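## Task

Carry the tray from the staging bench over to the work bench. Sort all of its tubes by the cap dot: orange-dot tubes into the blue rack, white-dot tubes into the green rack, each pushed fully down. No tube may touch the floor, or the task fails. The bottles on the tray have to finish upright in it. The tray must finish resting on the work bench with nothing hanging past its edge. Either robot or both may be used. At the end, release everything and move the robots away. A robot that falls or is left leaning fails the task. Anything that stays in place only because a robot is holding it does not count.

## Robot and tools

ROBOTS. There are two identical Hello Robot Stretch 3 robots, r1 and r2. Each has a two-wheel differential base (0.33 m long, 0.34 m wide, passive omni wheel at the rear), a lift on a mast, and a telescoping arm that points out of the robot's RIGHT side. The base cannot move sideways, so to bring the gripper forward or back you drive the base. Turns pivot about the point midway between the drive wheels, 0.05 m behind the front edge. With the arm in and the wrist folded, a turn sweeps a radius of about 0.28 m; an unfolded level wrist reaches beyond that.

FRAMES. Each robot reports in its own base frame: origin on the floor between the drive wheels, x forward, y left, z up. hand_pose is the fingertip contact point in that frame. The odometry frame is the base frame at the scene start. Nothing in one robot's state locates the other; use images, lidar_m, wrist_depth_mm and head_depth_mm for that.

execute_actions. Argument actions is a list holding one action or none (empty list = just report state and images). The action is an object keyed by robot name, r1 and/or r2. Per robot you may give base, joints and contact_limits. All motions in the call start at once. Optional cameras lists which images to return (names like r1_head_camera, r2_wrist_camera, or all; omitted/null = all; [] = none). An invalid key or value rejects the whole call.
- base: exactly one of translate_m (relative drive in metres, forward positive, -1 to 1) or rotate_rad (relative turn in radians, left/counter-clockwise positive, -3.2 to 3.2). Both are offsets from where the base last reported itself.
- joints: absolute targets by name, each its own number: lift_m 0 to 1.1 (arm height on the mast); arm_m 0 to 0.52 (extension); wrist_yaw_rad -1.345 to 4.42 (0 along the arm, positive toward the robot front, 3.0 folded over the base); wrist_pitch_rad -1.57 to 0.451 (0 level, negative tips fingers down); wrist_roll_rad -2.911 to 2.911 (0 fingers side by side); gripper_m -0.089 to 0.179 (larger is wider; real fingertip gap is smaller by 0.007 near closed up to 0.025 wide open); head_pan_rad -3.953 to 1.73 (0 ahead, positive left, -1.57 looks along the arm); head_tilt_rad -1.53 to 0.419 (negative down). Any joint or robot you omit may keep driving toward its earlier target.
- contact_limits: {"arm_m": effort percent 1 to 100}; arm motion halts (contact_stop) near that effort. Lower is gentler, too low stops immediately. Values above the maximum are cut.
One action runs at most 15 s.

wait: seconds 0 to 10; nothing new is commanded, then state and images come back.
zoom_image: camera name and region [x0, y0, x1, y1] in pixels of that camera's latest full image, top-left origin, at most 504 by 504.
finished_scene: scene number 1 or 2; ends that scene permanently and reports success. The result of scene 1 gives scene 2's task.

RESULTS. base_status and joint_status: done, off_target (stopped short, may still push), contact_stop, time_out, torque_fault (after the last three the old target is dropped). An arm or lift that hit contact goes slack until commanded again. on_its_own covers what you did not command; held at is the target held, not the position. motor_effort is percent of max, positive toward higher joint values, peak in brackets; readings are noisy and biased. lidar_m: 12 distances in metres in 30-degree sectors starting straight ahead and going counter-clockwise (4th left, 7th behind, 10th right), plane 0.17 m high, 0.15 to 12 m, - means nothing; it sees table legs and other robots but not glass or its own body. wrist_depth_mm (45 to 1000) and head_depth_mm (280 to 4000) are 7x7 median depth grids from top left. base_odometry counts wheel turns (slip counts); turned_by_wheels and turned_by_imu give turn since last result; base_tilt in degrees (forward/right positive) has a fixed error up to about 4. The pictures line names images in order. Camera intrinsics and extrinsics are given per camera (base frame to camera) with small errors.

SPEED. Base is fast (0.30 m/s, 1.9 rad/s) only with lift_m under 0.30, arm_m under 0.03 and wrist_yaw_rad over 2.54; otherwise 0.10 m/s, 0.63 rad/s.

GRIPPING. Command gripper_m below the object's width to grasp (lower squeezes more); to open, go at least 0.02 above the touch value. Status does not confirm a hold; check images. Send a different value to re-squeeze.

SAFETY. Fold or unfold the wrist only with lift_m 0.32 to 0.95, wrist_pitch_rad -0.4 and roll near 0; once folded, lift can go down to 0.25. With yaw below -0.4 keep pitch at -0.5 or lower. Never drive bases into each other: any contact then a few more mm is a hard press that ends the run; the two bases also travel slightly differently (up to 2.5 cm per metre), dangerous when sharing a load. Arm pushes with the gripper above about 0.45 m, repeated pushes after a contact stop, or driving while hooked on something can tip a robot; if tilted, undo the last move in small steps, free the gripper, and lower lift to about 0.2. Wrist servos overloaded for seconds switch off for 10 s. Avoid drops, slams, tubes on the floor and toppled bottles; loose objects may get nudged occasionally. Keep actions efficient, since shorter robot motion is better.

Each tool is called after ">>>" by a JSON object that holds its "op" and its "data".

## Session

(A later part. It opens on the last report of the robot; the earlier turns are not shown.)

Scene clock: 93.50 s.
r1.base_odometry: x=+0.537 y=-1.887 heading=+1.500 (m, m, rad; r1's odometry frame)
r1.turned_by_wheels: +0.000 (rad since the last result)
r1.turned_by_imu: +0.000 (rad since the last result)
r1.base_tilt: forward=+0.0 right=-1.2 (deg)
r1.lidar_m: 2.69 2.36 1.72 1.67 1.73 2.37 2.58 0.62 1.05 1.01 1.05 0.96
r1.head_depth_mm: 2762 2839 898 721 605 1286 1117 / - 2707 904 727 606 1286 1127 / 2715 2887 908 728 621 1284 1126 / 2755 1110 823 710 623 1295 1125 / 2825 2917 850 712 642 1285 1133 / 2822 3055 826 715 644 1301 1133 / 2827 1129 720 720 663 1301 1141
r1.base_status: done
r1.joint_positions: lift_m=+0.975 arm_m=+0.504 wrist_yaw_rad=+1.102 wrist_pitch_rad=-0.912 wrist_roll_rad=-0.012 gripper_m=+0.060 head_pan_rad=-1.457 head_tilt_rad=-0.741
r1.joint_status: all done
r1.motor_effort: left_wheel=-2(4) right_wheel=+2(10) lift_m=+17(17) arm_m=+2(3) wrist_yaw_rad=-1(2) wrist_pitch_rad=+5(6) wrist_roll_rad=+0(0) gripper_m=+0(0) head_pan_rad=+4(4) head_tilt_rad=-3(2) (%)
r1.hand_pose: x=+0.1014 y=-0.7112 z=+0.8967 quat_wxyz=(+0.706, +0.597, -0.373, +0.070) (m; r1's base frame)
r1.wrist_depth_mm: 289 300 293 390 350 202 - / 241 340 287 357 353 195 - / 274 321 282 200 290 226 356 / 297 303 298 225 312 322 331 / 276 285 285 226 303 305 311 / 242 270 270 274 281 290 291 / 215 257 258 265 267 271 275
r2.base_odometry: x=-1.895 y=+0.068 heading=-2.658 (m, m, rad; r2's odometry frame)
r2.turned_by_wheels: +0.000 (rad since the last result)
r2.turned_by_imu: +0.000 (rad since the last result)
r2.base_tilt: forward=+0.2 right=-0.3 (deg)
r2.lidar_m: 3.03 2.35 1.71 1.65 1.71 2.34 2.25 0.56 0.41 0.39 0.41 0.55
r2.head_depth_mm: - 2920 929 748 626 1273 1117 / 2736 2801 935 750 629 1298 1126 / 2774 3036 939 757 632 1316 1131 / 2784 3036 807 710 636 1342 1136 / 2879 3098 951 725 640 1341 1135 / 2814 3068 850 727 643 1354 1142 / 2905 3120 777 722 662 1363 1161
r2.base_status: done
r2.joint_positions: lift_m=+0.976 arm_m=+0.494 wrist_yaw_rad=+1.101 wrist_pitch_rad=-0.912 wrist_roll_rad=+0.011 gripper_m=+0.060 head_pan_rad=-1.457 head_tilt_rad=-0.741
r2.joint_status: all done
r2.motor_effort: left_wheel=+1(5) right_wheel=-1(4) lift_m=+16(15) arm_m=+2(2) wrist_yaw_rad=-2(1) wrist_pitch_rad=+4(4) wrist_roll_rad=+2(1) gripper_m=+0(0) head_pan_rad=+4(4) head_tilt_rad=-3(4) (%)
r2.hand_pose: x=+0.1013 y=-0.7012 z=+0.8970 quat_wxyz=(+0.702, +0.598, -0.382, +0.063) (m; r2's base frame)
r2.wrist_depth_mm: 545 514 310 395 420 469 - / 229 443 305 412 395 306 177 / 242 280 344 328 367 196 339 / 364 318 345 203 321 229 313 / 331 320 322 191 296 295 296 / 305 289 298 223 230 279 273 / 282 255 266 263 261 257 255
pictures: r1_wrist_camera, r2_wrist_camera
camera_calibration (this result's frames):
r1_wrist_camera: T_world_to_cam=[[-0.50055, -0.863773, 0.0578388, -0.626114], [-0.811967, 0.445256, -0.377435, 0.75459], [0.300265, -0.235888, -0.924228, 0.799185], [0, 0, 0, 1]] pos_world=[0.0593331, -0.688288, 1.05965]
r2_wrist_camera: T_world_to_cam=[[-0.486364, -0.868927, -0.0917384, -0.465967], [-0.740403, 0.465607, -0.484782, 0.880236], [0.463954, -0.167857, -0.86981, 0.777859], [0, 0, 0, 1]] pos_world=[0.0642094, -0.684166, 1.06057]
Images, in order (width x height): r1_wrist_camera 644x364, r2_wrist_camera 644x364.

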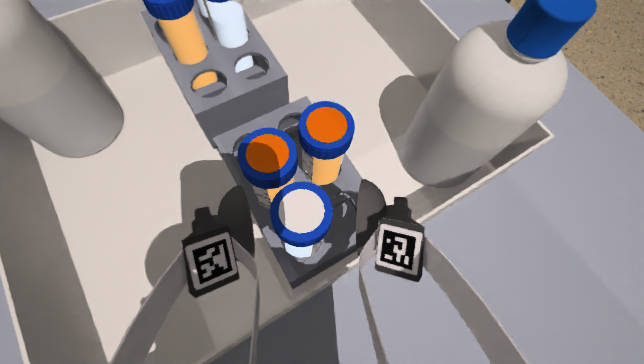

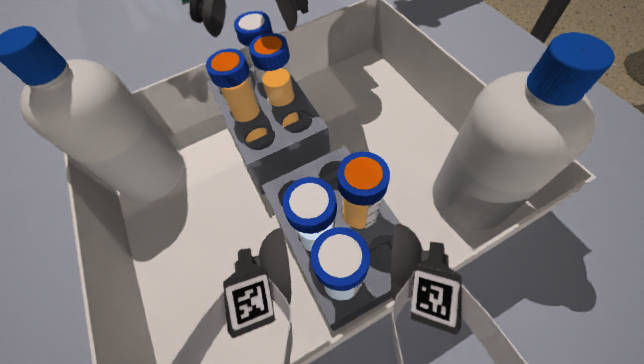

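>>> {"op": "execute_actions", "data": {"actions": [{"r1":{"joints":{"lift_m":0.953}},"r2":{"joints":{"lift_m":0.953}}}], "cameras": []}}

>>> {"op": "execute_actions", "data": {"actions": [{"r1":{"joints":{"gripper_m":0}},"r2":{"joints":{"gripper_m":0}}}], "cameras": ["r1_wrist_camera","r2_wrist_camera"]}}

>>> {"op": "execute_actions", "data": {"actions": [{"r1":{"joints":{"lift_m":1.045}},"r2":{"joints":{"lift_m":1.045}}}], "cameras": ["r1_head_camera","r2_head_camera","r1_wrist_camera","r2_wrist_camera"]}}

Scene clock: 95.47 s.
r1.base_odometry: x=+0.537 y=-1.887 heading=+1.500 (m, m, rad; r1's odometry frame)
r1.turned_by_wheels: +0.000 (rad since the last result)
r1.turned_by_imu: +0.000 (rad since the last result)
r1.base_tilt: forward=+0.1 right=-1.1 (deg)
r1.lidar_m: 2.68 2.36 1.73 1.66 1.73 2.36 2.58 0.61 1.05 1.01 1.05 0.96
r1.head_depth_mm: - 2833 898 722 602 1274 1121 / - 2716 902 725 605 1285 1121 / 2717 2883 905 728 621 1286 1128 / 2776 969 823 710 625 1288 1129 / 2811 2906 852 713 642 1288 1132 / 2843 3073 828 715 646 1302 1135 / 2836 1124 719 719 663 1296 1139
r1.base_status: not commanded
r1.joint_positions: lift_m=+0.953 arm_m=+0.504 wrist_yaw_rad=+1.102 wrist_pitch_rad=-0.912 wrist_roll_rad=-0.012 gripper_m=+0.060 head_pan_rad=-1.457 head_tilt_rad=-0.741
r1.joint_status: all done
r1.motor_effort: left_wheel=-2(2) right_wheel=+2(2) lift_m=+17(17) arm_m=+2(2) wrist_yaw_rad=-2(2) wrist_pitch_rad=+6(6) wrist_roll_rad=+1(0) gripper_m=+0(0) head_pan_rad=+4(4) head_tilt_rad=-2(2) (%)
r1.hand_pose: x=+0.1014 y=-0.7112 z=+0.8746 quat_wxyz=(+0.706, +0.597, -0.373, +0.070) (m; r1's base frame)
r1.wrist_depth_mm: 273 298 272 357 330 180 - / 243 321 267 330 332 183 345 / 275 298 239 178 291 226 326 / 277 281 276 161 292 297 307 / 259 264 263 207 279 282 288 / 242 250 250 253 260 267 270 / 215 237 239 244 248 252 256
r2.base_odometry: x=-1.895 y=+0.068 heading=-2.658 (m, m, rad; r2's odometry frame)
r2.turned_by_wheels: +0.000 (rad since the last result)
r2.turned_by_imu: +0.000 (rad since the last result)
r2.base_tilt: forward=+0.3 right=-0.2 (deg)
r2.lidar_m: 3.03 2.34 1.71 1.65 1.71 2.34 2.25 0.56 0.41 0.39 0.41 0.55
r2.head_depth_mm: - 2908 927 747 626 1271 1113 / 2672 - 937 754 629 1304 1121 / 2763 2977 925 758 632 1310 1127 / 2831 3041 812 710 636 1343 1132 / 2914 3034 950 725 639 1348 1135 / 2790 3111 851 728 642 1361 1146 / 2937 1143 784 721 662 1365 1164
r2.base_status: not commanded
r2.joint_positions: lift_m=+0.954 arm_m=+0.494 wrist_yaw_rad=+1.101 wrist_pitch_rad=-0.912 wrist_roll_rad=+0.011 gripper_m=+0.060 head_pan_rad=-1.457 head_tilt_rad=-0.741
r2.joint_status: all done
r2.motor_effort: left_wheel=+1(2) right_wheel=-1(1) lift_m=+16(14) arm_m=+1(2) wrist_yaw_rad=-1(1) wrist_pitch_rad=+4(4) wrist_roll_rad=+1(2) gripper_m=+1(1) head_pan_rad=+4(4) head_tilt_rad=-4(4) (%)
r2.hand_pose: x=+0.1014 y=-0.7012 z=+0.8750 quat_wxyz=(+0.702, +0.598, -0.382, +0.063) (m; r2's base frame)
r2.wrist_depth_mm: 493 483 268 375 372 418 147 / 213 328 297 382 373 187 168 / 242 278 325 290 340 191 182 / 301 319 320 179 298 228 286 / 257 298 296 163 276 275 274 / 238 269 274 202 208 260 254 / 255 249 246 245 242 239 235
pictures: none
No camera images: the call's "cameras" was empty. Leave "cameras" out to get every camera's image.

Scene clock: 96.57 s.
r1.base_odometry: x=+0.537 y=-1.887 heading=+1.500 (m, m, rad; r1's odometry frame)
r1.turned_by_wheels: +0.000 (rad since the last result)
r1.turned_by_imu: +0.000 (rad since the last result)
r1.base_tilt: forward=+0.0 right=-1.2 (deg)
r1.lidar_m: 2.68 2.36 1.73 1.67 1.73 2.36 2.58 0.61 1.05 1.01 1.05 0.96
r1.head_depth_mm: - 2865 900 724 604 1281 1119 / - 2720 904 725 606 1278 1128 / 2742 2879 906 728 622 1295 1128 / 2757 964 821 709 624 1290 1129 / 2809 2896 854 714 643 1289 1132 / 2807 3059 826 716 644 1297 1135 / 2823 1130 720 719 663 1302 1135
r1.base_status: not commanded
r1.joint_positions: lift_m=+0.953 arm_m=+0.504 wrist_yaw_rad=+1.102 wrist_pitch_rad=-0.912 wrist_roll_rad=-0.012 gripper_m=+0.001 head_pan_rad=-1.457 head_tilt_rad=-0.741
r1.joint_status: all done
r1.motor_effort: left_wheel=-2(2) right_wheel=+2(2) lift_m=+17(17) arm_m=+2(2) wrist_yaw_rad=-1(2) wrist_pitch_rad=+6(6) wrist_roll_rad=+0(0) gripper_m=-15(94) head_pan_rad=+4(4) head_tilt_rad=-3(3) (%)
r1.hand_pose: x=+0.1014 y=-0.7112 z=+0.8746 quat_wxyz=(+0.706, +0.597, -0.373, +0.070) (m; r1's base frame)
r1.wrist_depth_mm: 274 298 272 357 333 181 - / 241 319 265 331 332 184 345 / 276 298 239 178 291 226 326 / 275 281 278 159 290 297 307 / 259 263 269 168 279 284 286 / 241 249 249 254 262 267 271 / 215 236 239 243 248 253 255
r2.base_odometry: x=-1.895 y=+0.068 heading=-2.658 (m, m, rad; r2's odometry frame)
r2.turned_by_wheels: +0.000 (rad since the last result)
r2.turned_by_imu: +0.000 (rad since the last result)
r2.base_tilt: forward=+0.1 right=-0.2 (deg)
r2.lidar_m: 3.04 2.35 1.71 1.65 1.71 2.34 2.25 0.56 0.41 0.39 0.41 0.55
r2.head_depth_mm: - 2895 923 748 624 1275 1115 / 2668 - 932 754 629 1306 1118 / 2803 3006 940 755 632 1309 1128 / 2853 3004 811 710 635 1337 1134 / 2860 3052 953 723 638 1348 1140 / 2837 3103 850 726 644 1358 1142 / 2930 3071 791 722 662 1367 1165
r2.base_status: not commanded
r2.joint_positions: lift_m=+0.954 arm_m=+0.494 wrist_yaw_rad=+1.101 wrist_pitch_rad=-0.912 wrist_roll_rad=+0.011 gripper_m=+0.001 head_pan_rad=-1.457 head_tilt_rad=-0.741
r2.joint_status: all done
r2.motor_effort: left_wheel=+1(1) right_wheel=-2(1) lift_m=+16(16) arm_m=+2(2) wrist_yaw_rad=-1(1) wrist_pitch_rad=+4(4) wrist_roll_rad=+1(1) gripper_m=-13(87) head_pan_rad=+4(4) head_tilt_rad=-4(4) (%)
r2.hand_pose: x=+0.1014 y=-0.7012 z=+0.8750 quat_wxyz=(+0.702, +0.598, -0.382, +0.063) (m; r2's base frame)
r2.wrist_depth_mm: 495 482 268 377 372 422 147 / 214 327 295 382 370 187 167 / 240 279 324 291 341 191 182 / 303 318 318 179 297 228 288 / 257 297 295 161 274 275 275 / 239 270 272 194 - 258 252 / 255 246 250 243 241 240 236
pictures: r1_wrist_camera, r2_wrist_camera
camera_calibration (this result's frames):
r1_wrist_camera: T_world_to_cam=[[-0.50055, -0.863773, 0.0578383, -0.624841], [-0.811965, 0.445254, -0.377442, 0.746289], [0.300271, -0.235891, -0.924225, 0.778838], [0, 0, 0, 1]] pos_world=[0.0593334, -0.688288, 1.03764]
r2_wrist_camera: T_world_to_cam=[[-0.48636, -0.868929, -0.0917394, -0.467988], [-0.740393, 0.4656, -0.484804, 0.869587], [0.463974, -0.167866, -0.869798, 0.758695], [0, 0, 0, 1]] pos_world=[0.0642107, -0.684169, 1.03856]
Images, in order (width x height): r1_wrist_camera 644x364, r2_wrist_camera 644x364.

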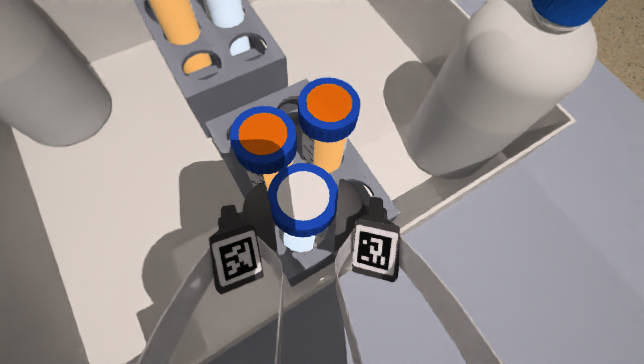

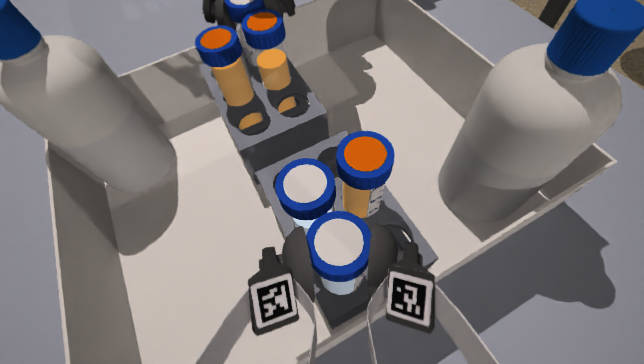

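Scene clock: 98.23 s.
r1.base_odometry: x=+0.537 y=-1.887 heading=+1.500 (m, m, rad; r1's odometry frame)
r1.turned_by_wheels: +0.000 (rad since the last result)
r1.turned_by_imu: +0.000 (rad since the last result)
r1.base_tilt: forward=+0.0 right=-1.2 (deg)
r1.lidar_m: 2.67 2.36 1.73 1.66 1.72 2.36 2.58 0.62 1.05 1.01 1.05 0.96
r1.head_depth_mm: 2693 2862 899 723 603 1281 1121 / - 2916 903 723 605 1278 1122 / 2815 2910 908 728 622 1289 1128 / 2798 3004 821 710 624 1290 1127 / 2814 2886 852 714 642 1291 1135 / 2804 2931 829 716 645 1303 1135 / 2841 1086 721 720 662 1302 1138
r1.base_status: not commanded
r1.joint_positions: lift_m=+1.045 arm_m=+0.504 wrist_yaw_rad=+1.102 wrist_pitch_rad=-0.912 wrist_roll_rad=-0.012 gripper_m=+0.001 head_pan_rad=-1.457 head_tilt_rad=-0.741
r1.joint_status: all done
r1.motor_effort: left_wheel=-2(2) right_wheel=+2(2) lift_m=+31(32) arm_m=+2(2) wrist_yaw_rad=-1(2) wrist_pitch_rad=+6(6) wrist_roll_rad=+0(0) gripper_m=-15(14) head_pan_rad=+4(4) head_tilt_rad=-2(2) (%)
r1.hand_pose: x=+0.1014 y=-0.7112 z=+0.9660 quat_wxyz=(+0.706, +0.597, -0.373, +0.070) (m; r1's base frame)
r1.wrist_depth_mm: 461 465 386 438 492 - - / 261 372 353 444 426 472 - / 273 380 351 413 289 423 - / 347 366 371 159 336 397 413 / 343 353 360 168 371 377 385 / 329 332 335 342 350 354 360 / 315 289 319 324 330 336 342
r2.base_odometry: x=-1.895 y=+0.068 heading=-2.658 (m, m, rad; r2's odometry frame)
r2.turned_by_wheels: +0.000 (rad since the last result)
r2.turned_by_imu: +0.000 (rad since the last result)
r2.base_tilt: forward=+0.2 right=-0.2 (deg)
r2.lidar_m: 3.03 2.34 1.71 1.65 1.71 2.34 2.25 0.56 0.41 0.39 0.41 0.56
r2.head_depth_mm: 2776 2902 932 747 625 1274 1119 / - 2946 934 752 629 1310 1122 / 2812 2933 942 757 632 1316 1128 / 2835 3076 814 710 636 1348 1135 / 2865 3092 953 722 640 1362 1138 / 2789 3068 848 728 645 1356 1148 / 2932 1141 696 721 662 1355 1166
r2.base_status: not commanded
r2.joint_positions: lift_m=+1.044 arm_m=+0.494 wrist_yaw_rad=+1.101 wrist_pitch_rad=-0.912 wrist_roll_rad=+0.011 gripper_m=+0.001 head_pan_rad=-1.457 head_tilt_rad=-0.741
r2.joint_status: all done
r2.motor_effort: left_wheel=+1(1) right_wheel=-1(1) lift_m=+52(55) arm_m=+2(2) wrist_yaw_rad=-1(1) wrist_pitch_rad=+4(4) wrist_roll_rad=+1(1) gripper_m=-13(14) head_pan_rad=+4(4) head_tilt_rad=-3(5) (%)
r2.hand_pose: x=+0.1014 y=-0.7012 z=+0.9656 quat_wxyz=(+0.702, +0.598, -0.382, +0.063) (m; r2's base frame)
r2.wrist_depth_mm: 671 637 579 596 579 - - / 582 558 532 473 494 513 - / 509 307 406 452 435 427 - / 458 323 421 375 408 251 395 / 416 391 392 161 362 359 362 / 383 362 366 199 - 342 336 / 349 336 332 323 322 317 313
pictures: r1_head_camera (sideways: a quarter turn clockwise sets it upright), r1_wrist_camera, r2_head_camera (sideways: a quarter turn clockwise sets it upright), r2_wrist_camera
camera_calibration (this result's frames):
r1_head_camera: T_world_to_cam=[[-0.0964903, 0.720705, -0.686494, 0.917763], [0.988586, 0.149568, 0.0180708, -0.0270943], [0.115701, -0.676915, -0.726911, 0.905162], [0, 0, 0, 1]] pos_world=[0.010612, -0.044667, 1.2885]
r1_wrist_camera: T_world_to_cam=[[-0.50055, -0.863773, 0.0578384, -0.630125], [-0.811965, 0.445254, -0.377442, 0.780766], [0.300271, -0.235891, -0.924225, 0.86326], [0, 0, 0, 1]] pos_world=[0.0593335, -0.688289, 1.12899]
r2_head_camera: T_world_to_cam=[[-0.0605558, 0.679412, -0.731254, 0.969727], [0.988078, 0.144688, 0.0526065, -0.0646863], [0.141545, -0.71935, -0.680074, 0.84028], [0, 0, 0, 1]] pos_world=[0.00370046, -0.0450295, 1.28397]
r2_wrist_camera: T_world_to_cam=[[-0.48636, -0.868929, -0.0917393, -0.459677], [-0.740396, 0.465601, -0.484798, 0.913512], [0.463969, -0.167863, -0.869801, 0.837516], [0, 0, 0, 1]] pos_world=[0.0642104, -0.684171, 1.12917]
Images, in order (width x height): r1_head_camera 896x504, r1_wrist_camera 644x364, r2_head_camera 896x504, r2_wrist_camera 644x364.

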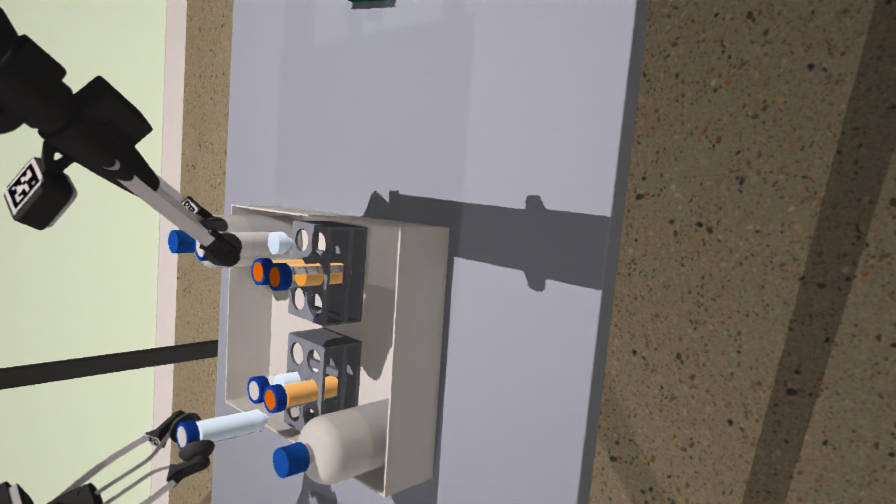

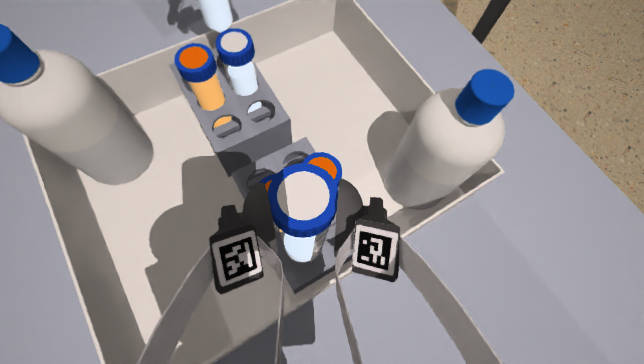

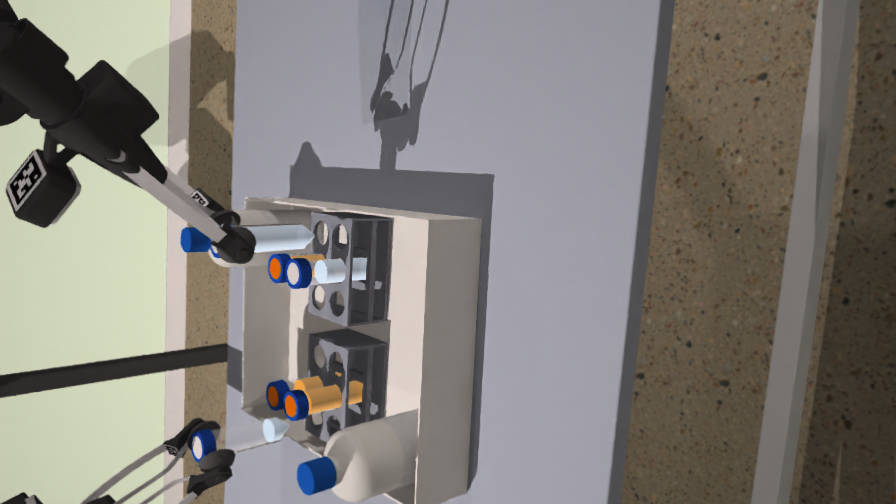

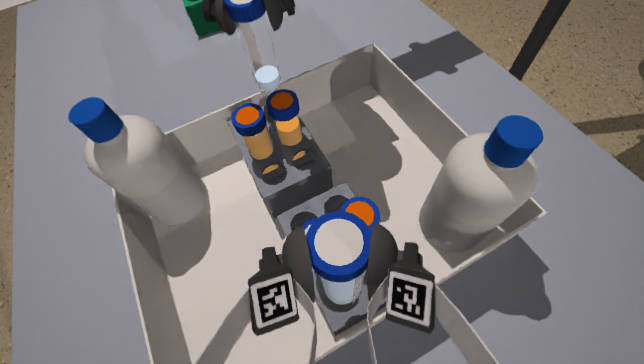

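>>> {"op": "execute_actions", "data": {"actions": [{"r1":{"base":{"translate_m":-0.26},"joints":{"arm_m":0.43,"wrist_yaw_rad":0,"head_pan_rad":-1.57}},"r2":{"base":{"translate_m":0.15},"joints":{"arm_m":0.19,"wrist_yaw_rad":0,"lift_m":1.09,"head_pan_rad":-1.0,"head_tilt_rad":-0.6}}}], "cameras": ["r1_head_camera","r2_head_camera","r1_wrist_camera"]}}

Scene clock: 103.20 s.
r1.base_odometry: x=+0.519 y=-2.147 heading=+1.500 (m, m, rad; r1's odometry frame)
r1.turned_by_wheels: +0.000 (rad since the last result)
r1.turned_by_imu: -0.001 (rad since the last result)
r1.base_tilt: forward=+0.0 right=-1.2 (deg)
r1.lidar_m: 2.95 2.36 1.73 1.66 1.73 2.37 2.32 2.41 0.43 1.01 1.05 1.20
r1.head_depth_mm: 2716 2924 900 723 618 885 1120 / 2823 2954 904 725 620 1279 1129 / - 1106 876 728 622 1283 1126 / 2768 2990 913 729 626 1292 1128 / 2755 2985 917 733 627 1299 1136 / 2796 2999 924 739 628 1297 1138 / 2747 1528 882 738 631 1298 1140
r1.base_status: done
r1.joint_positions: lift_m=+1.045 arm_m=+0.430 wrist_yaw_rad=+0.003 wrist_pitch_rad=-0.912 wrist_roll_rad=-0.012 gripper_m=+0.001 head_pan_rad=-1.563 head_tilt_rad=-0.741
r1.joint_status: all done
r1.motor_effort: left_wheel=-1(7) right_wheel=+2(6) lift_m=+31(31) arm_m=-2(2) wrist_yaw_rad=-2(3) wrist_pitch_rad=+6(6) wrist_roll_rad=+0(0) gripper_m=-15(15) head_pan_rad=-3(16) head_tilt_rad=-3(3) (%)
r1.hand_pose: x=-0.0212 y=-0.7130 z=+0.9660 quat_wxyz=(+0.639, +0.314, -0.630, -0.309) (m; r1's base frame)
r1.wrist_depth_mm: 458 465 472 480 493 - - / 420 431 435 449 454 - - / 398 402 408 417 424 439 - / 372 379 386 159 395 405 - / 350 357 363 167 376 376 - / 333 337 313 297 349 356 - / 315 318 322 324 331 340 -
r2.base_odometry: x=-2.028 y=-0.002 heading=-2.658 (m, m, rad; r2's odometry frame)
r2.turned_by_wheels: +0.000 (rad since the last result)
r2.turned_by_imu: -0.002 (rad since the last result)
r2.base_tilt: forward=+0.1 right=-0.1 (deg)
r2.lidar_m: 2.89 2.35 1.72 1.65 1.71 2.33 2.40 0.56 0.41 0.39 0.41 0.55
r2.head_depth_mm: 2730 3045 2953 643 663 587 1180 / 2882 3189 1210 895 690 591 1232 / 3147 3524 1219 902 715 640 1235 / 854 3619 1171 909 719 1381 1245 / 3540 3904 1235 913 723 1464 1172 / 3608 3803 3106 917 774 1467 1219 / 3159 3394 3133 929 1118 1328 1257
r2.base_status: done
r2.joint_positions: lift_m=+1.089 arm_m=+0.190 wrist_yaw_rad=+0.001 wrist_pitch_rad=-0.912 wrist_roll_rad=+0.011 gripper_m=+0.001 head_pan_rad=-1.007 head_tilt_rad=-0.606
r2.joint_status: all done
r2.motor_effort: left_wheel=+1(5) right_wheel=-2(3) lift_m=+52(52) arm_m=-3(3) wrist_yaw_rad=-2(4) wrist_pitch_rad=+4(4) wrist_roll_rad=+1(1) gripper_m=-13(15) head_pan_rad=+4(40) head_tilt_rad=+2(15) (%)
r2.hand_pose: x=-0.0214 y=-0.4730 z=+1.0106 quat_wxyz=(+0.632, +0.310, -0.638, -0.313) (m; r2's base frame)
r2.wrist_depth_mm: - 717 693 545 651 644 608 / 643 626 573 566 568 562 548 / 561 554 458 453 508 503 441 / 510 328 486 468 469 456 445 / 465 367 420 161 427 421 415 / 426 414 403 199 - 385 379 / 390 384 376 371 362 360 353
pictures: r1_head_camera (sideways: a quarter turn clockwise sets it upright), r1_wrist_camera, r2_head_camera (sideways: a quarter turn clockwise sets it upright)
camera_calibration (this result's frames):
r1_head_camera: T_world_to_cam=[[-0.0197783, 0.726867, -0.686494, 0.917295], [0.998857, 0.0442464, 0.0180708, -0.027157], [0.0435099, -0.685352, -0.726911, 0.905602], [0, 0, 0, 1]] pos_world=[0.00586587, -0.0448937, 1.2885]
r1_wrist_camera: T_world_to_cam=[[-0.99691, 0.0531464, 0.0578352, -0.0498206], [0.0274491, 0.925626, -0.377442, 1.04228], [-0.0735935, -0.374688, -0.924226, 0.792776], [0, 0, 0, 1]] pos_world=[-0.0199332, -0.665072, 1.12899]
r2_head_camera: T_world_to_cam=[[-0.294326, 0.497099, -0.81625, 1.08194], [0.823053, 0.565943, 0.0478818, -0.0575375], [0.485753, -0.657725, -0.57571, 0.702421], [0, 0, 0, 1]] pos_world=[0.024598, -0.0432713, 1.29028]
Images, in order (width x height): r1_head_camera 896x504, r1_wrist_camera 644x364, r2_head_camera 896x504.

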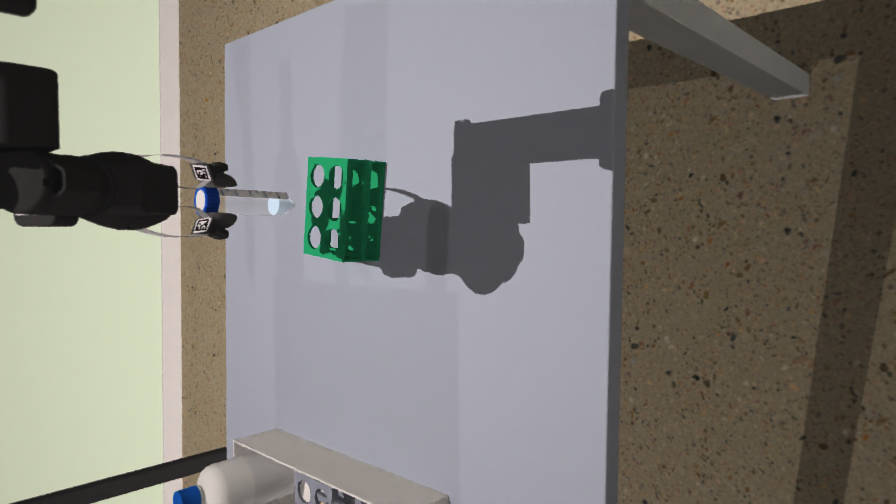

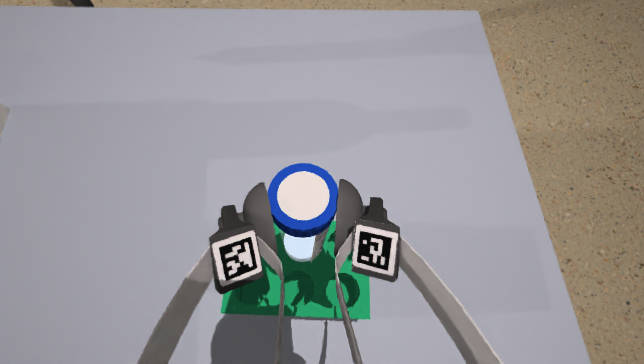

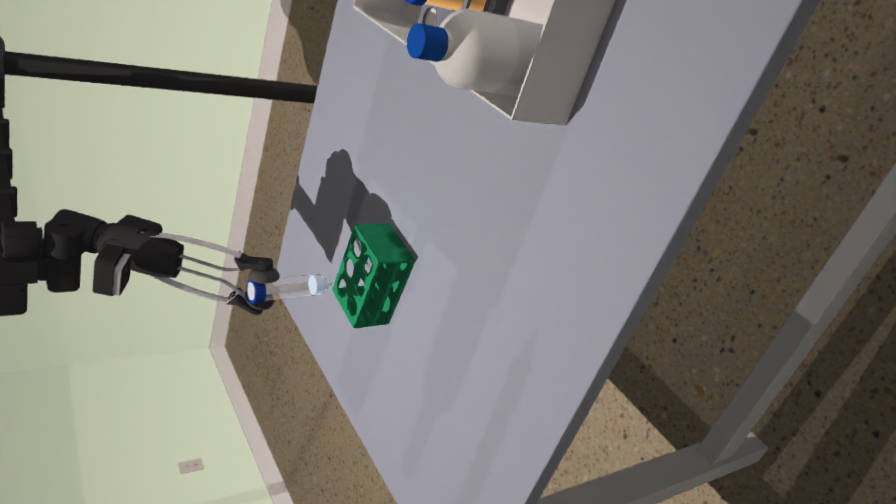

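>>> {"op": "execute_actions", "data": {"actions": [{"r1":{"joints":{"arm_m":0.411,"lift_m":1.005}},"r2":{"base":{"translate_m":0.3},"joints":{"head_pan_rad":-1.25}}}], "cameras": ["r1_head_camera","r2_head_camera"]}}

>>> {"op": "zoom_image", "data": {"camera": "r1_head_camera", "region": [200,130,400,280]}}

>>> {"op": "zoom_image", "data": {"camera": "r2_head_camera", "region": [280,150,530,350]}}

Scene clock: 108.37 s.
r1.base_odometry: x=+0.519 y=-2.147 heading=+1.500 (m, m, rad; r1's odometry frame)
r1.turned_by_wheels: +0.000 (rad since the last result)
r1.turned_by_imu: -0.001 (rad since the last result)
r1.base_tilt: forward=+0.1 right=-1.2 (deg)
r1.lidar_m: 2.93 2.36 1.73 1.66 1.73 2.37 2.32 2.40 0.43 1.01 1.05 1.20
r1.head_depth_mm: 2817 2924 898 723 619 886 1121 / - 2920 903 724 620 1281 1122 / - 1983 846 728 623 1287 1127 / 2739 2957 884 732 625 1288 1123 / 2767 2903 916 733 627 1299 1134 / 2675 2975 923 736 629 1300 1134 / 2788 3022 883 737 632 1306 1137
r1.base_status: not commanded
r1.joint_positions: lift_m=+1.005 arm_m=+0.411 wrist_yaw_rad=+0.003 wrist_pitch_rad=-0.912 wrist_roll_rad=-0.012 gripper_m=+0.001 head_pan_rad=-1.563 head_tilt_rad=-0.741
r1.joint_status: all done
r1.motor_effort: left_wheel=-1(1) right_wheel=+2(2) lift_m=+17(26) arm_m=-2(3) wrist_yaw_rad=-3(2) wrist_pitch_rad=+6(5) wrist_roll_rad=+0(0) gripper_m=-15(15) head_pan_rad=-4(3) head_tilt_rad=-3(3) (%)
r1.hand_pose: x=-0.0212 y=-0.6940 z=+0.9266 quat_wxyz=(+0.639, +0.314, -0.630, -0.309) (m; r1's base frame)
r1.wrist_depth_mm: 408 417 426 430 441 - - / 377 383 393 401 409 421 - / 354 358 367 372 379 389 - / 333 339 344 159 353 359 - / 313 319 324 167 334 339 - / 298 301 298 303 309 318 - / 280 284 289 290 295 301 307
r2.base_odometry: x=-2.293 y=-0.142 heading=-2.657 (m, m, rad; r2's odometry frame)
r2.turned_by_wheels: +0.000 (rad since the last result)
r2.turned_by_imu: -0.002 (rad since the last result)
r2.base_tilt: forward=+0.2 right=-0.2 (deg)
r2.lidar_m: 2.58 2.36 1.72 1.65 1.71 2.34 2.69 0.56 0.41 0.39 0.40 0.55
r2.head_depth_mm: 2625 2895 2941 872 707 587 1179 / 2704 2913 1631 896 708 589 1213 / 1060 3033 2986 867 716 606 1246 / 800 3243 1170 873 721 627 1239 / 3066 3411 2922 917 723 647 1247 / 3143 3546 3132 923 727 1373 1171 / 3298 3628 3140 2186 731 888 1179
r2.base_status: done
r2.joint_positions: lift_m=+1.089 arm_m=+0.190 wrist_yaw_rad=+0.001 wrist_pitch_rad=-0.912 wrist_roll_rad=+0.011 gripper_m=+0.001 head_pan_rad=-1.243 head_tilt_rad=-0.606
r2.joint_status: all done
r2.motor_effort: left_wheel=+1(6) right_wheel=-1(2) lift_m=+52(52) arm_m=-3(3) wrist_yaw_rad=-1(1) wrist_pitch_rad=+4(4) wrist_roll_rad=+1(1) gripper_m=-14(14) head_pan_rad=-5(31) head_tilt_rad=+2(3) (%)
r2.hand_pose: x=-0.0214 y=-0.4730 z=+1.0106 quat_wxyz=(+0.632, +0.310, -0.638, -0.313) (m; r2's base frame)
r2.wrist_depth_mm: - 712 702 665 654 482 605 / - 609 606 588 572 514 529 / 576 487 535 524 440 435 429 / 515 495 487 473 323 450 426 / 469 455 447 162 339 415 388 / 425 417 413 199 - 384 378 / 390 384 375 368 362 360 351
pictures: r1_head_camera (sideways: a quarter turn clockwise sets it upright), r2_head_camera (sideways: a quarter turn clockwise sets it upright)
camera_calibration (this result's frames):
r1_head_camera: T_world_to_cam=[[-0.0197783, 0.726867, -0.686494, 0.917295], [0.998857, 0.0442463, 0.0180708, -0.027157], [0.0435098, -0.685352, -0.726911, 0.905602], [0, 0, 0, 1]] pos_world=[0.00586586, -0.0448937, 1.2885]
r2_head_camera: T_world_to_cam=[[-0.169961, 0.552131, -0.81625, 1.08119], [0.93255, 0.35785, 0.0478818, -0.0582054], [0.318533, -0.753057, -0.57571, 0.703441], [0, 0, 0, 1]] pos_world=[0.0139697, -0.0463967, 1.29028]
Images, in order (width x height): r1_head_camera 896x504, r2_head_camera 896x504.

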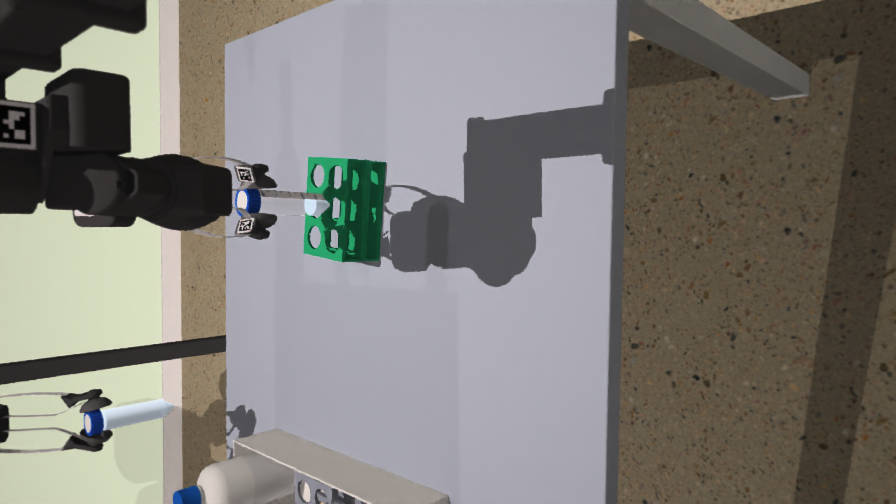

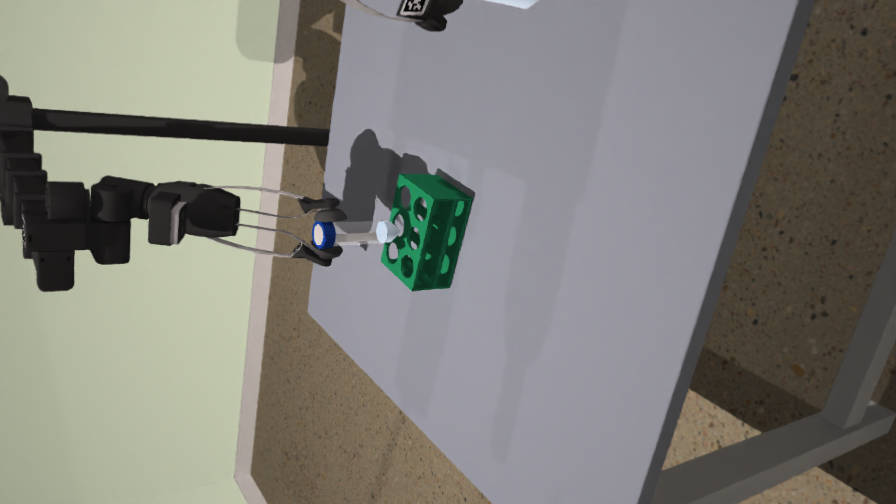

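Region (200, 130, 400, 280) of r1_head_camera's 896x504 image, scaled by 2.520, with more detail than that image has; it fills the top 378 rows of this view, and the rest is white.

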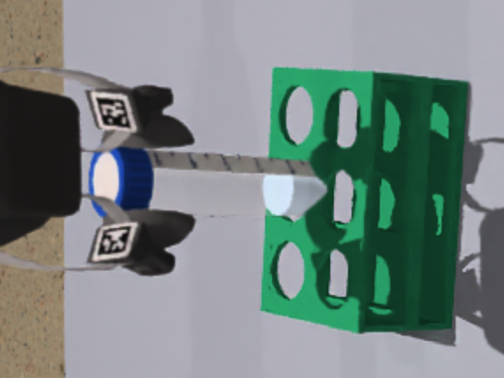

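Region (280, 150, 530, 350) of r2_head_camera's 896x504 image, scaled by 2.016, with more detail than that image has; it fills the top 403 rows of this view, and the rest is white.

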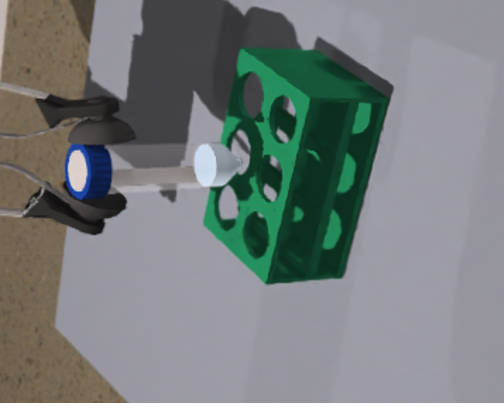

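Retract ~6 mm, forward 2 mm.

>>> {"op": "execute_actions", "data": {"actions": [{"r1":{"base":{"translate_m":0.002},"joints":{"arm_m":0.405,"lift_m":0.975}},"r2":{"base":{"translate_m":0.06}}}], "cameras": ["r1_head_camera","r2_head_camera"]}}

Scene clock: 111.57 s.
r1.base_odometry: x=+0.519 y=-2.145 heading=+1.500 (m, m, rad; r1's odometry frame)
r1.turned_by_wheels: +0.000 (rad since the last result)
r1.turned_by_imu: +0.000 (rad since the last result)
r1.base_tilt: forward=+0.0 right=-1.2 (deg)
r1.lidar_m: 2.94 2.36 1.73 1.67 1.72 2.37 2.32 2.40 0.43 1.01 1.05 1.20
r1.head_depth_mm: - 2751 900 724 619 885 1120 / - 2840 902 726 620 1285 1122 / - - 843 727 623 1293 1130 / 2750 2972 884 732 624 1292 1130 / 2644 2888 920 733 628 1295 1134 / 2719 2986 925 736 629 1300 1131 / 2785 3010 881 733 632 1305 1141
r1.base_status: done
r1.joint_positions: lift_m=+0.975 arm_m=+0.405 wrist_yaw_rad=+0.003 wrist_pitch_rad=-0.912 wrist_roll_rad=-0.012 gripper_m=+0.001 head_pan_rad=-1.563 head_tilt_rad=-0.741
r1.joint_status: all done
r1.motor_effort: left_wheel=-1(3) right_wheel=+1(9) lift_m=+17(16) arm_m=-2(1) wrist_yaw_rad=-1(3) wrist_pitch_rad=+6(6) wrist_roll_rad=+0(0) gripper_m=-14(15) head_pan_rad=-3(4) head_tilt_rad=-2(3) (%)
r1.hand_pose: x=-0.0212 y=-0.6880 z=+0.8967 quat_wxyz=(+0.639, +0.314, -0.630, -0.309) (m; r1's base frame)
r1.wrist_depth_mm: 370 375 384 394 399 412 - / 343 348 358 363 371 377 - / 319 326 332 338 344 350 - / 302 307 297 161 321 325 - / 284 289 293 179 304 306 315 / 269 271 271 274 281 288 293 / 255 258 262 263 267 274 277
r2.base_odometry: x=-2.346 y=-0.169 heading=-2.657 (m, m, rad; r2's odometry frame)
r2.turned_by_wheels: +0.000 (rad since the last result)
r2.turned_by_imu: -0.001 (rad since the last result)
r2.base_tilt: forward=+0.2 right=-0.2 (deg)
r2.lidar_m: 2.53 2.36 1.72 1.65 1.71 2.34 2.75 0.56 0.41 0.39 0.40 0.55
r2.head_depth_mm: 2648 2866 2931 875 707 588 1181 / 1289 1545 1602 877 709 589 1208 / 813 817 1155 861 714 607 1234 / 2892 3256 1232 884 720 626 1245 / 3003 3411 3061 914 723 647 1254 / 3114 3502 3058 922 726 932 1061 / 3292 3598 3064 2267 733 824 1226
r2.base_status: done
r2.joint_positions: lift_m=+1.089 arm_m=+0.190 wrist_yaw_rad=+0.001 wrist_pitch_rad=-0.912 wrist_roll_rad=+0.011 gripper_m=+0.001 head_pan_rad=-1.243 head_tilt_rad=-0.606
r2.joint_status: not commanded
r2.motor_effort: left_wheel=+2(6) right_wheel=-2(4) lift_m=+52(52) arm_m=-3(2) wrist_yaw_rad=-1(3) wrist_pitch_rad=+4(4) wrist_roll_rad=+1(1) gripper_m=-14(14) head_pan_rad=-5(5) head_tilt_rad=+3(3) (%)
r2.hand_pose: x=-0.0214 y=-0.4730 z=+1.0106 quat_wxyz=(+0.632, +0.310, -0.638, -0.313) (m; r2's base frame)
r2.wrist_depth_mm: - 705 691 673 658 552 463 / - 599 607 593 570 523 478 / - 536 519 530 489 434 425 / 517 494 481 482 462 291 441 / 470 456 444 161 410 342 410 / 422 415 411 199 - 384 378 / 390 385 374 370 360 357 356
pictures: r1_head_camera (sideways: a quarter turn clockwise sets it upright), r2_head_camera (sideways: a quarter turn clockwise sets it upright)
camera_calibration (this result's frames):
r1_head_camera: T_world_to_cam=[[-0.0197637, 0.726867, -0.686494, 0.917295], [0.998858, 0.0442263, 0.0180708, -0.027157], [0.0434961, -0.685353, -0.726911, 0.905602], [0, 0, 0, 1]] pos_world=[0.00586496, -0.0448937, 1.2885]
r2_head_camera: T_world_to_cam=[[-0.169939, 0.552138, -0.81625, 1.08119], [0.932564, 0.357814, 0.0478818, -0.0582055], [0.318503, -0.753069, -0.57571, 0.703441], [0, 0, 0, 1]] pos_world=[0.0139679, -0.046397, 1.29028]
Images, in order (width x height): r1_head_camera 896x504, r2_head_camera 896x504.

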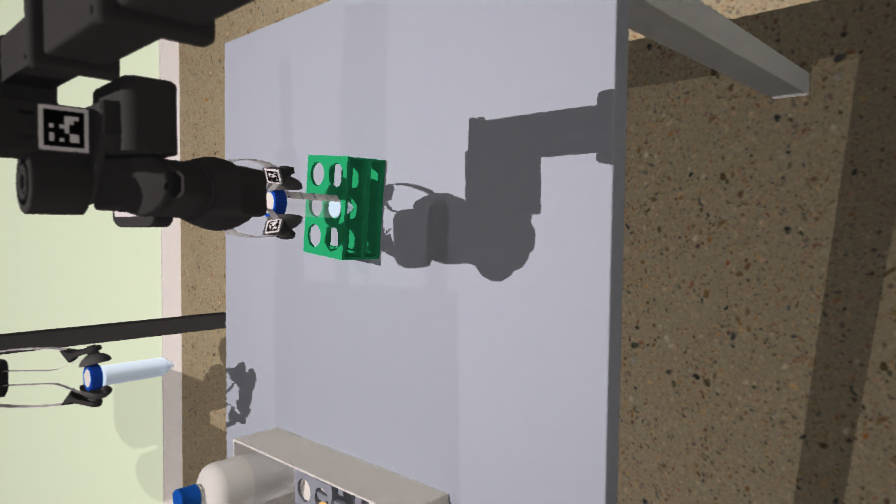

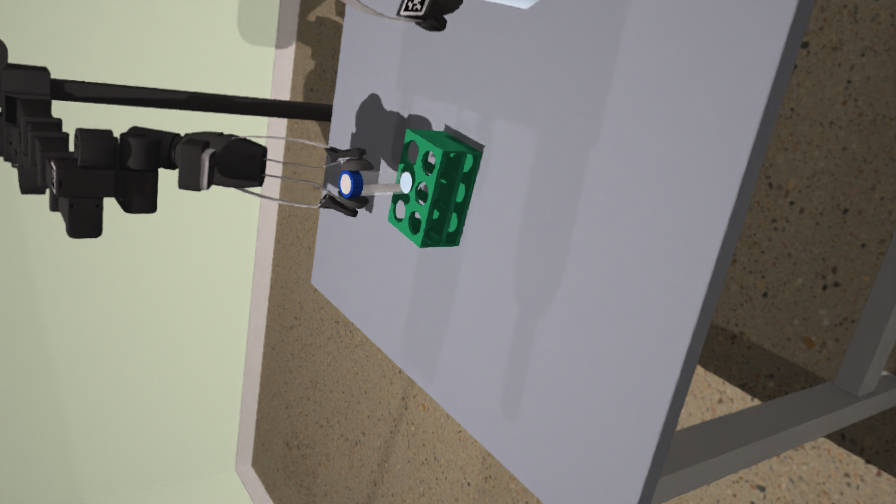

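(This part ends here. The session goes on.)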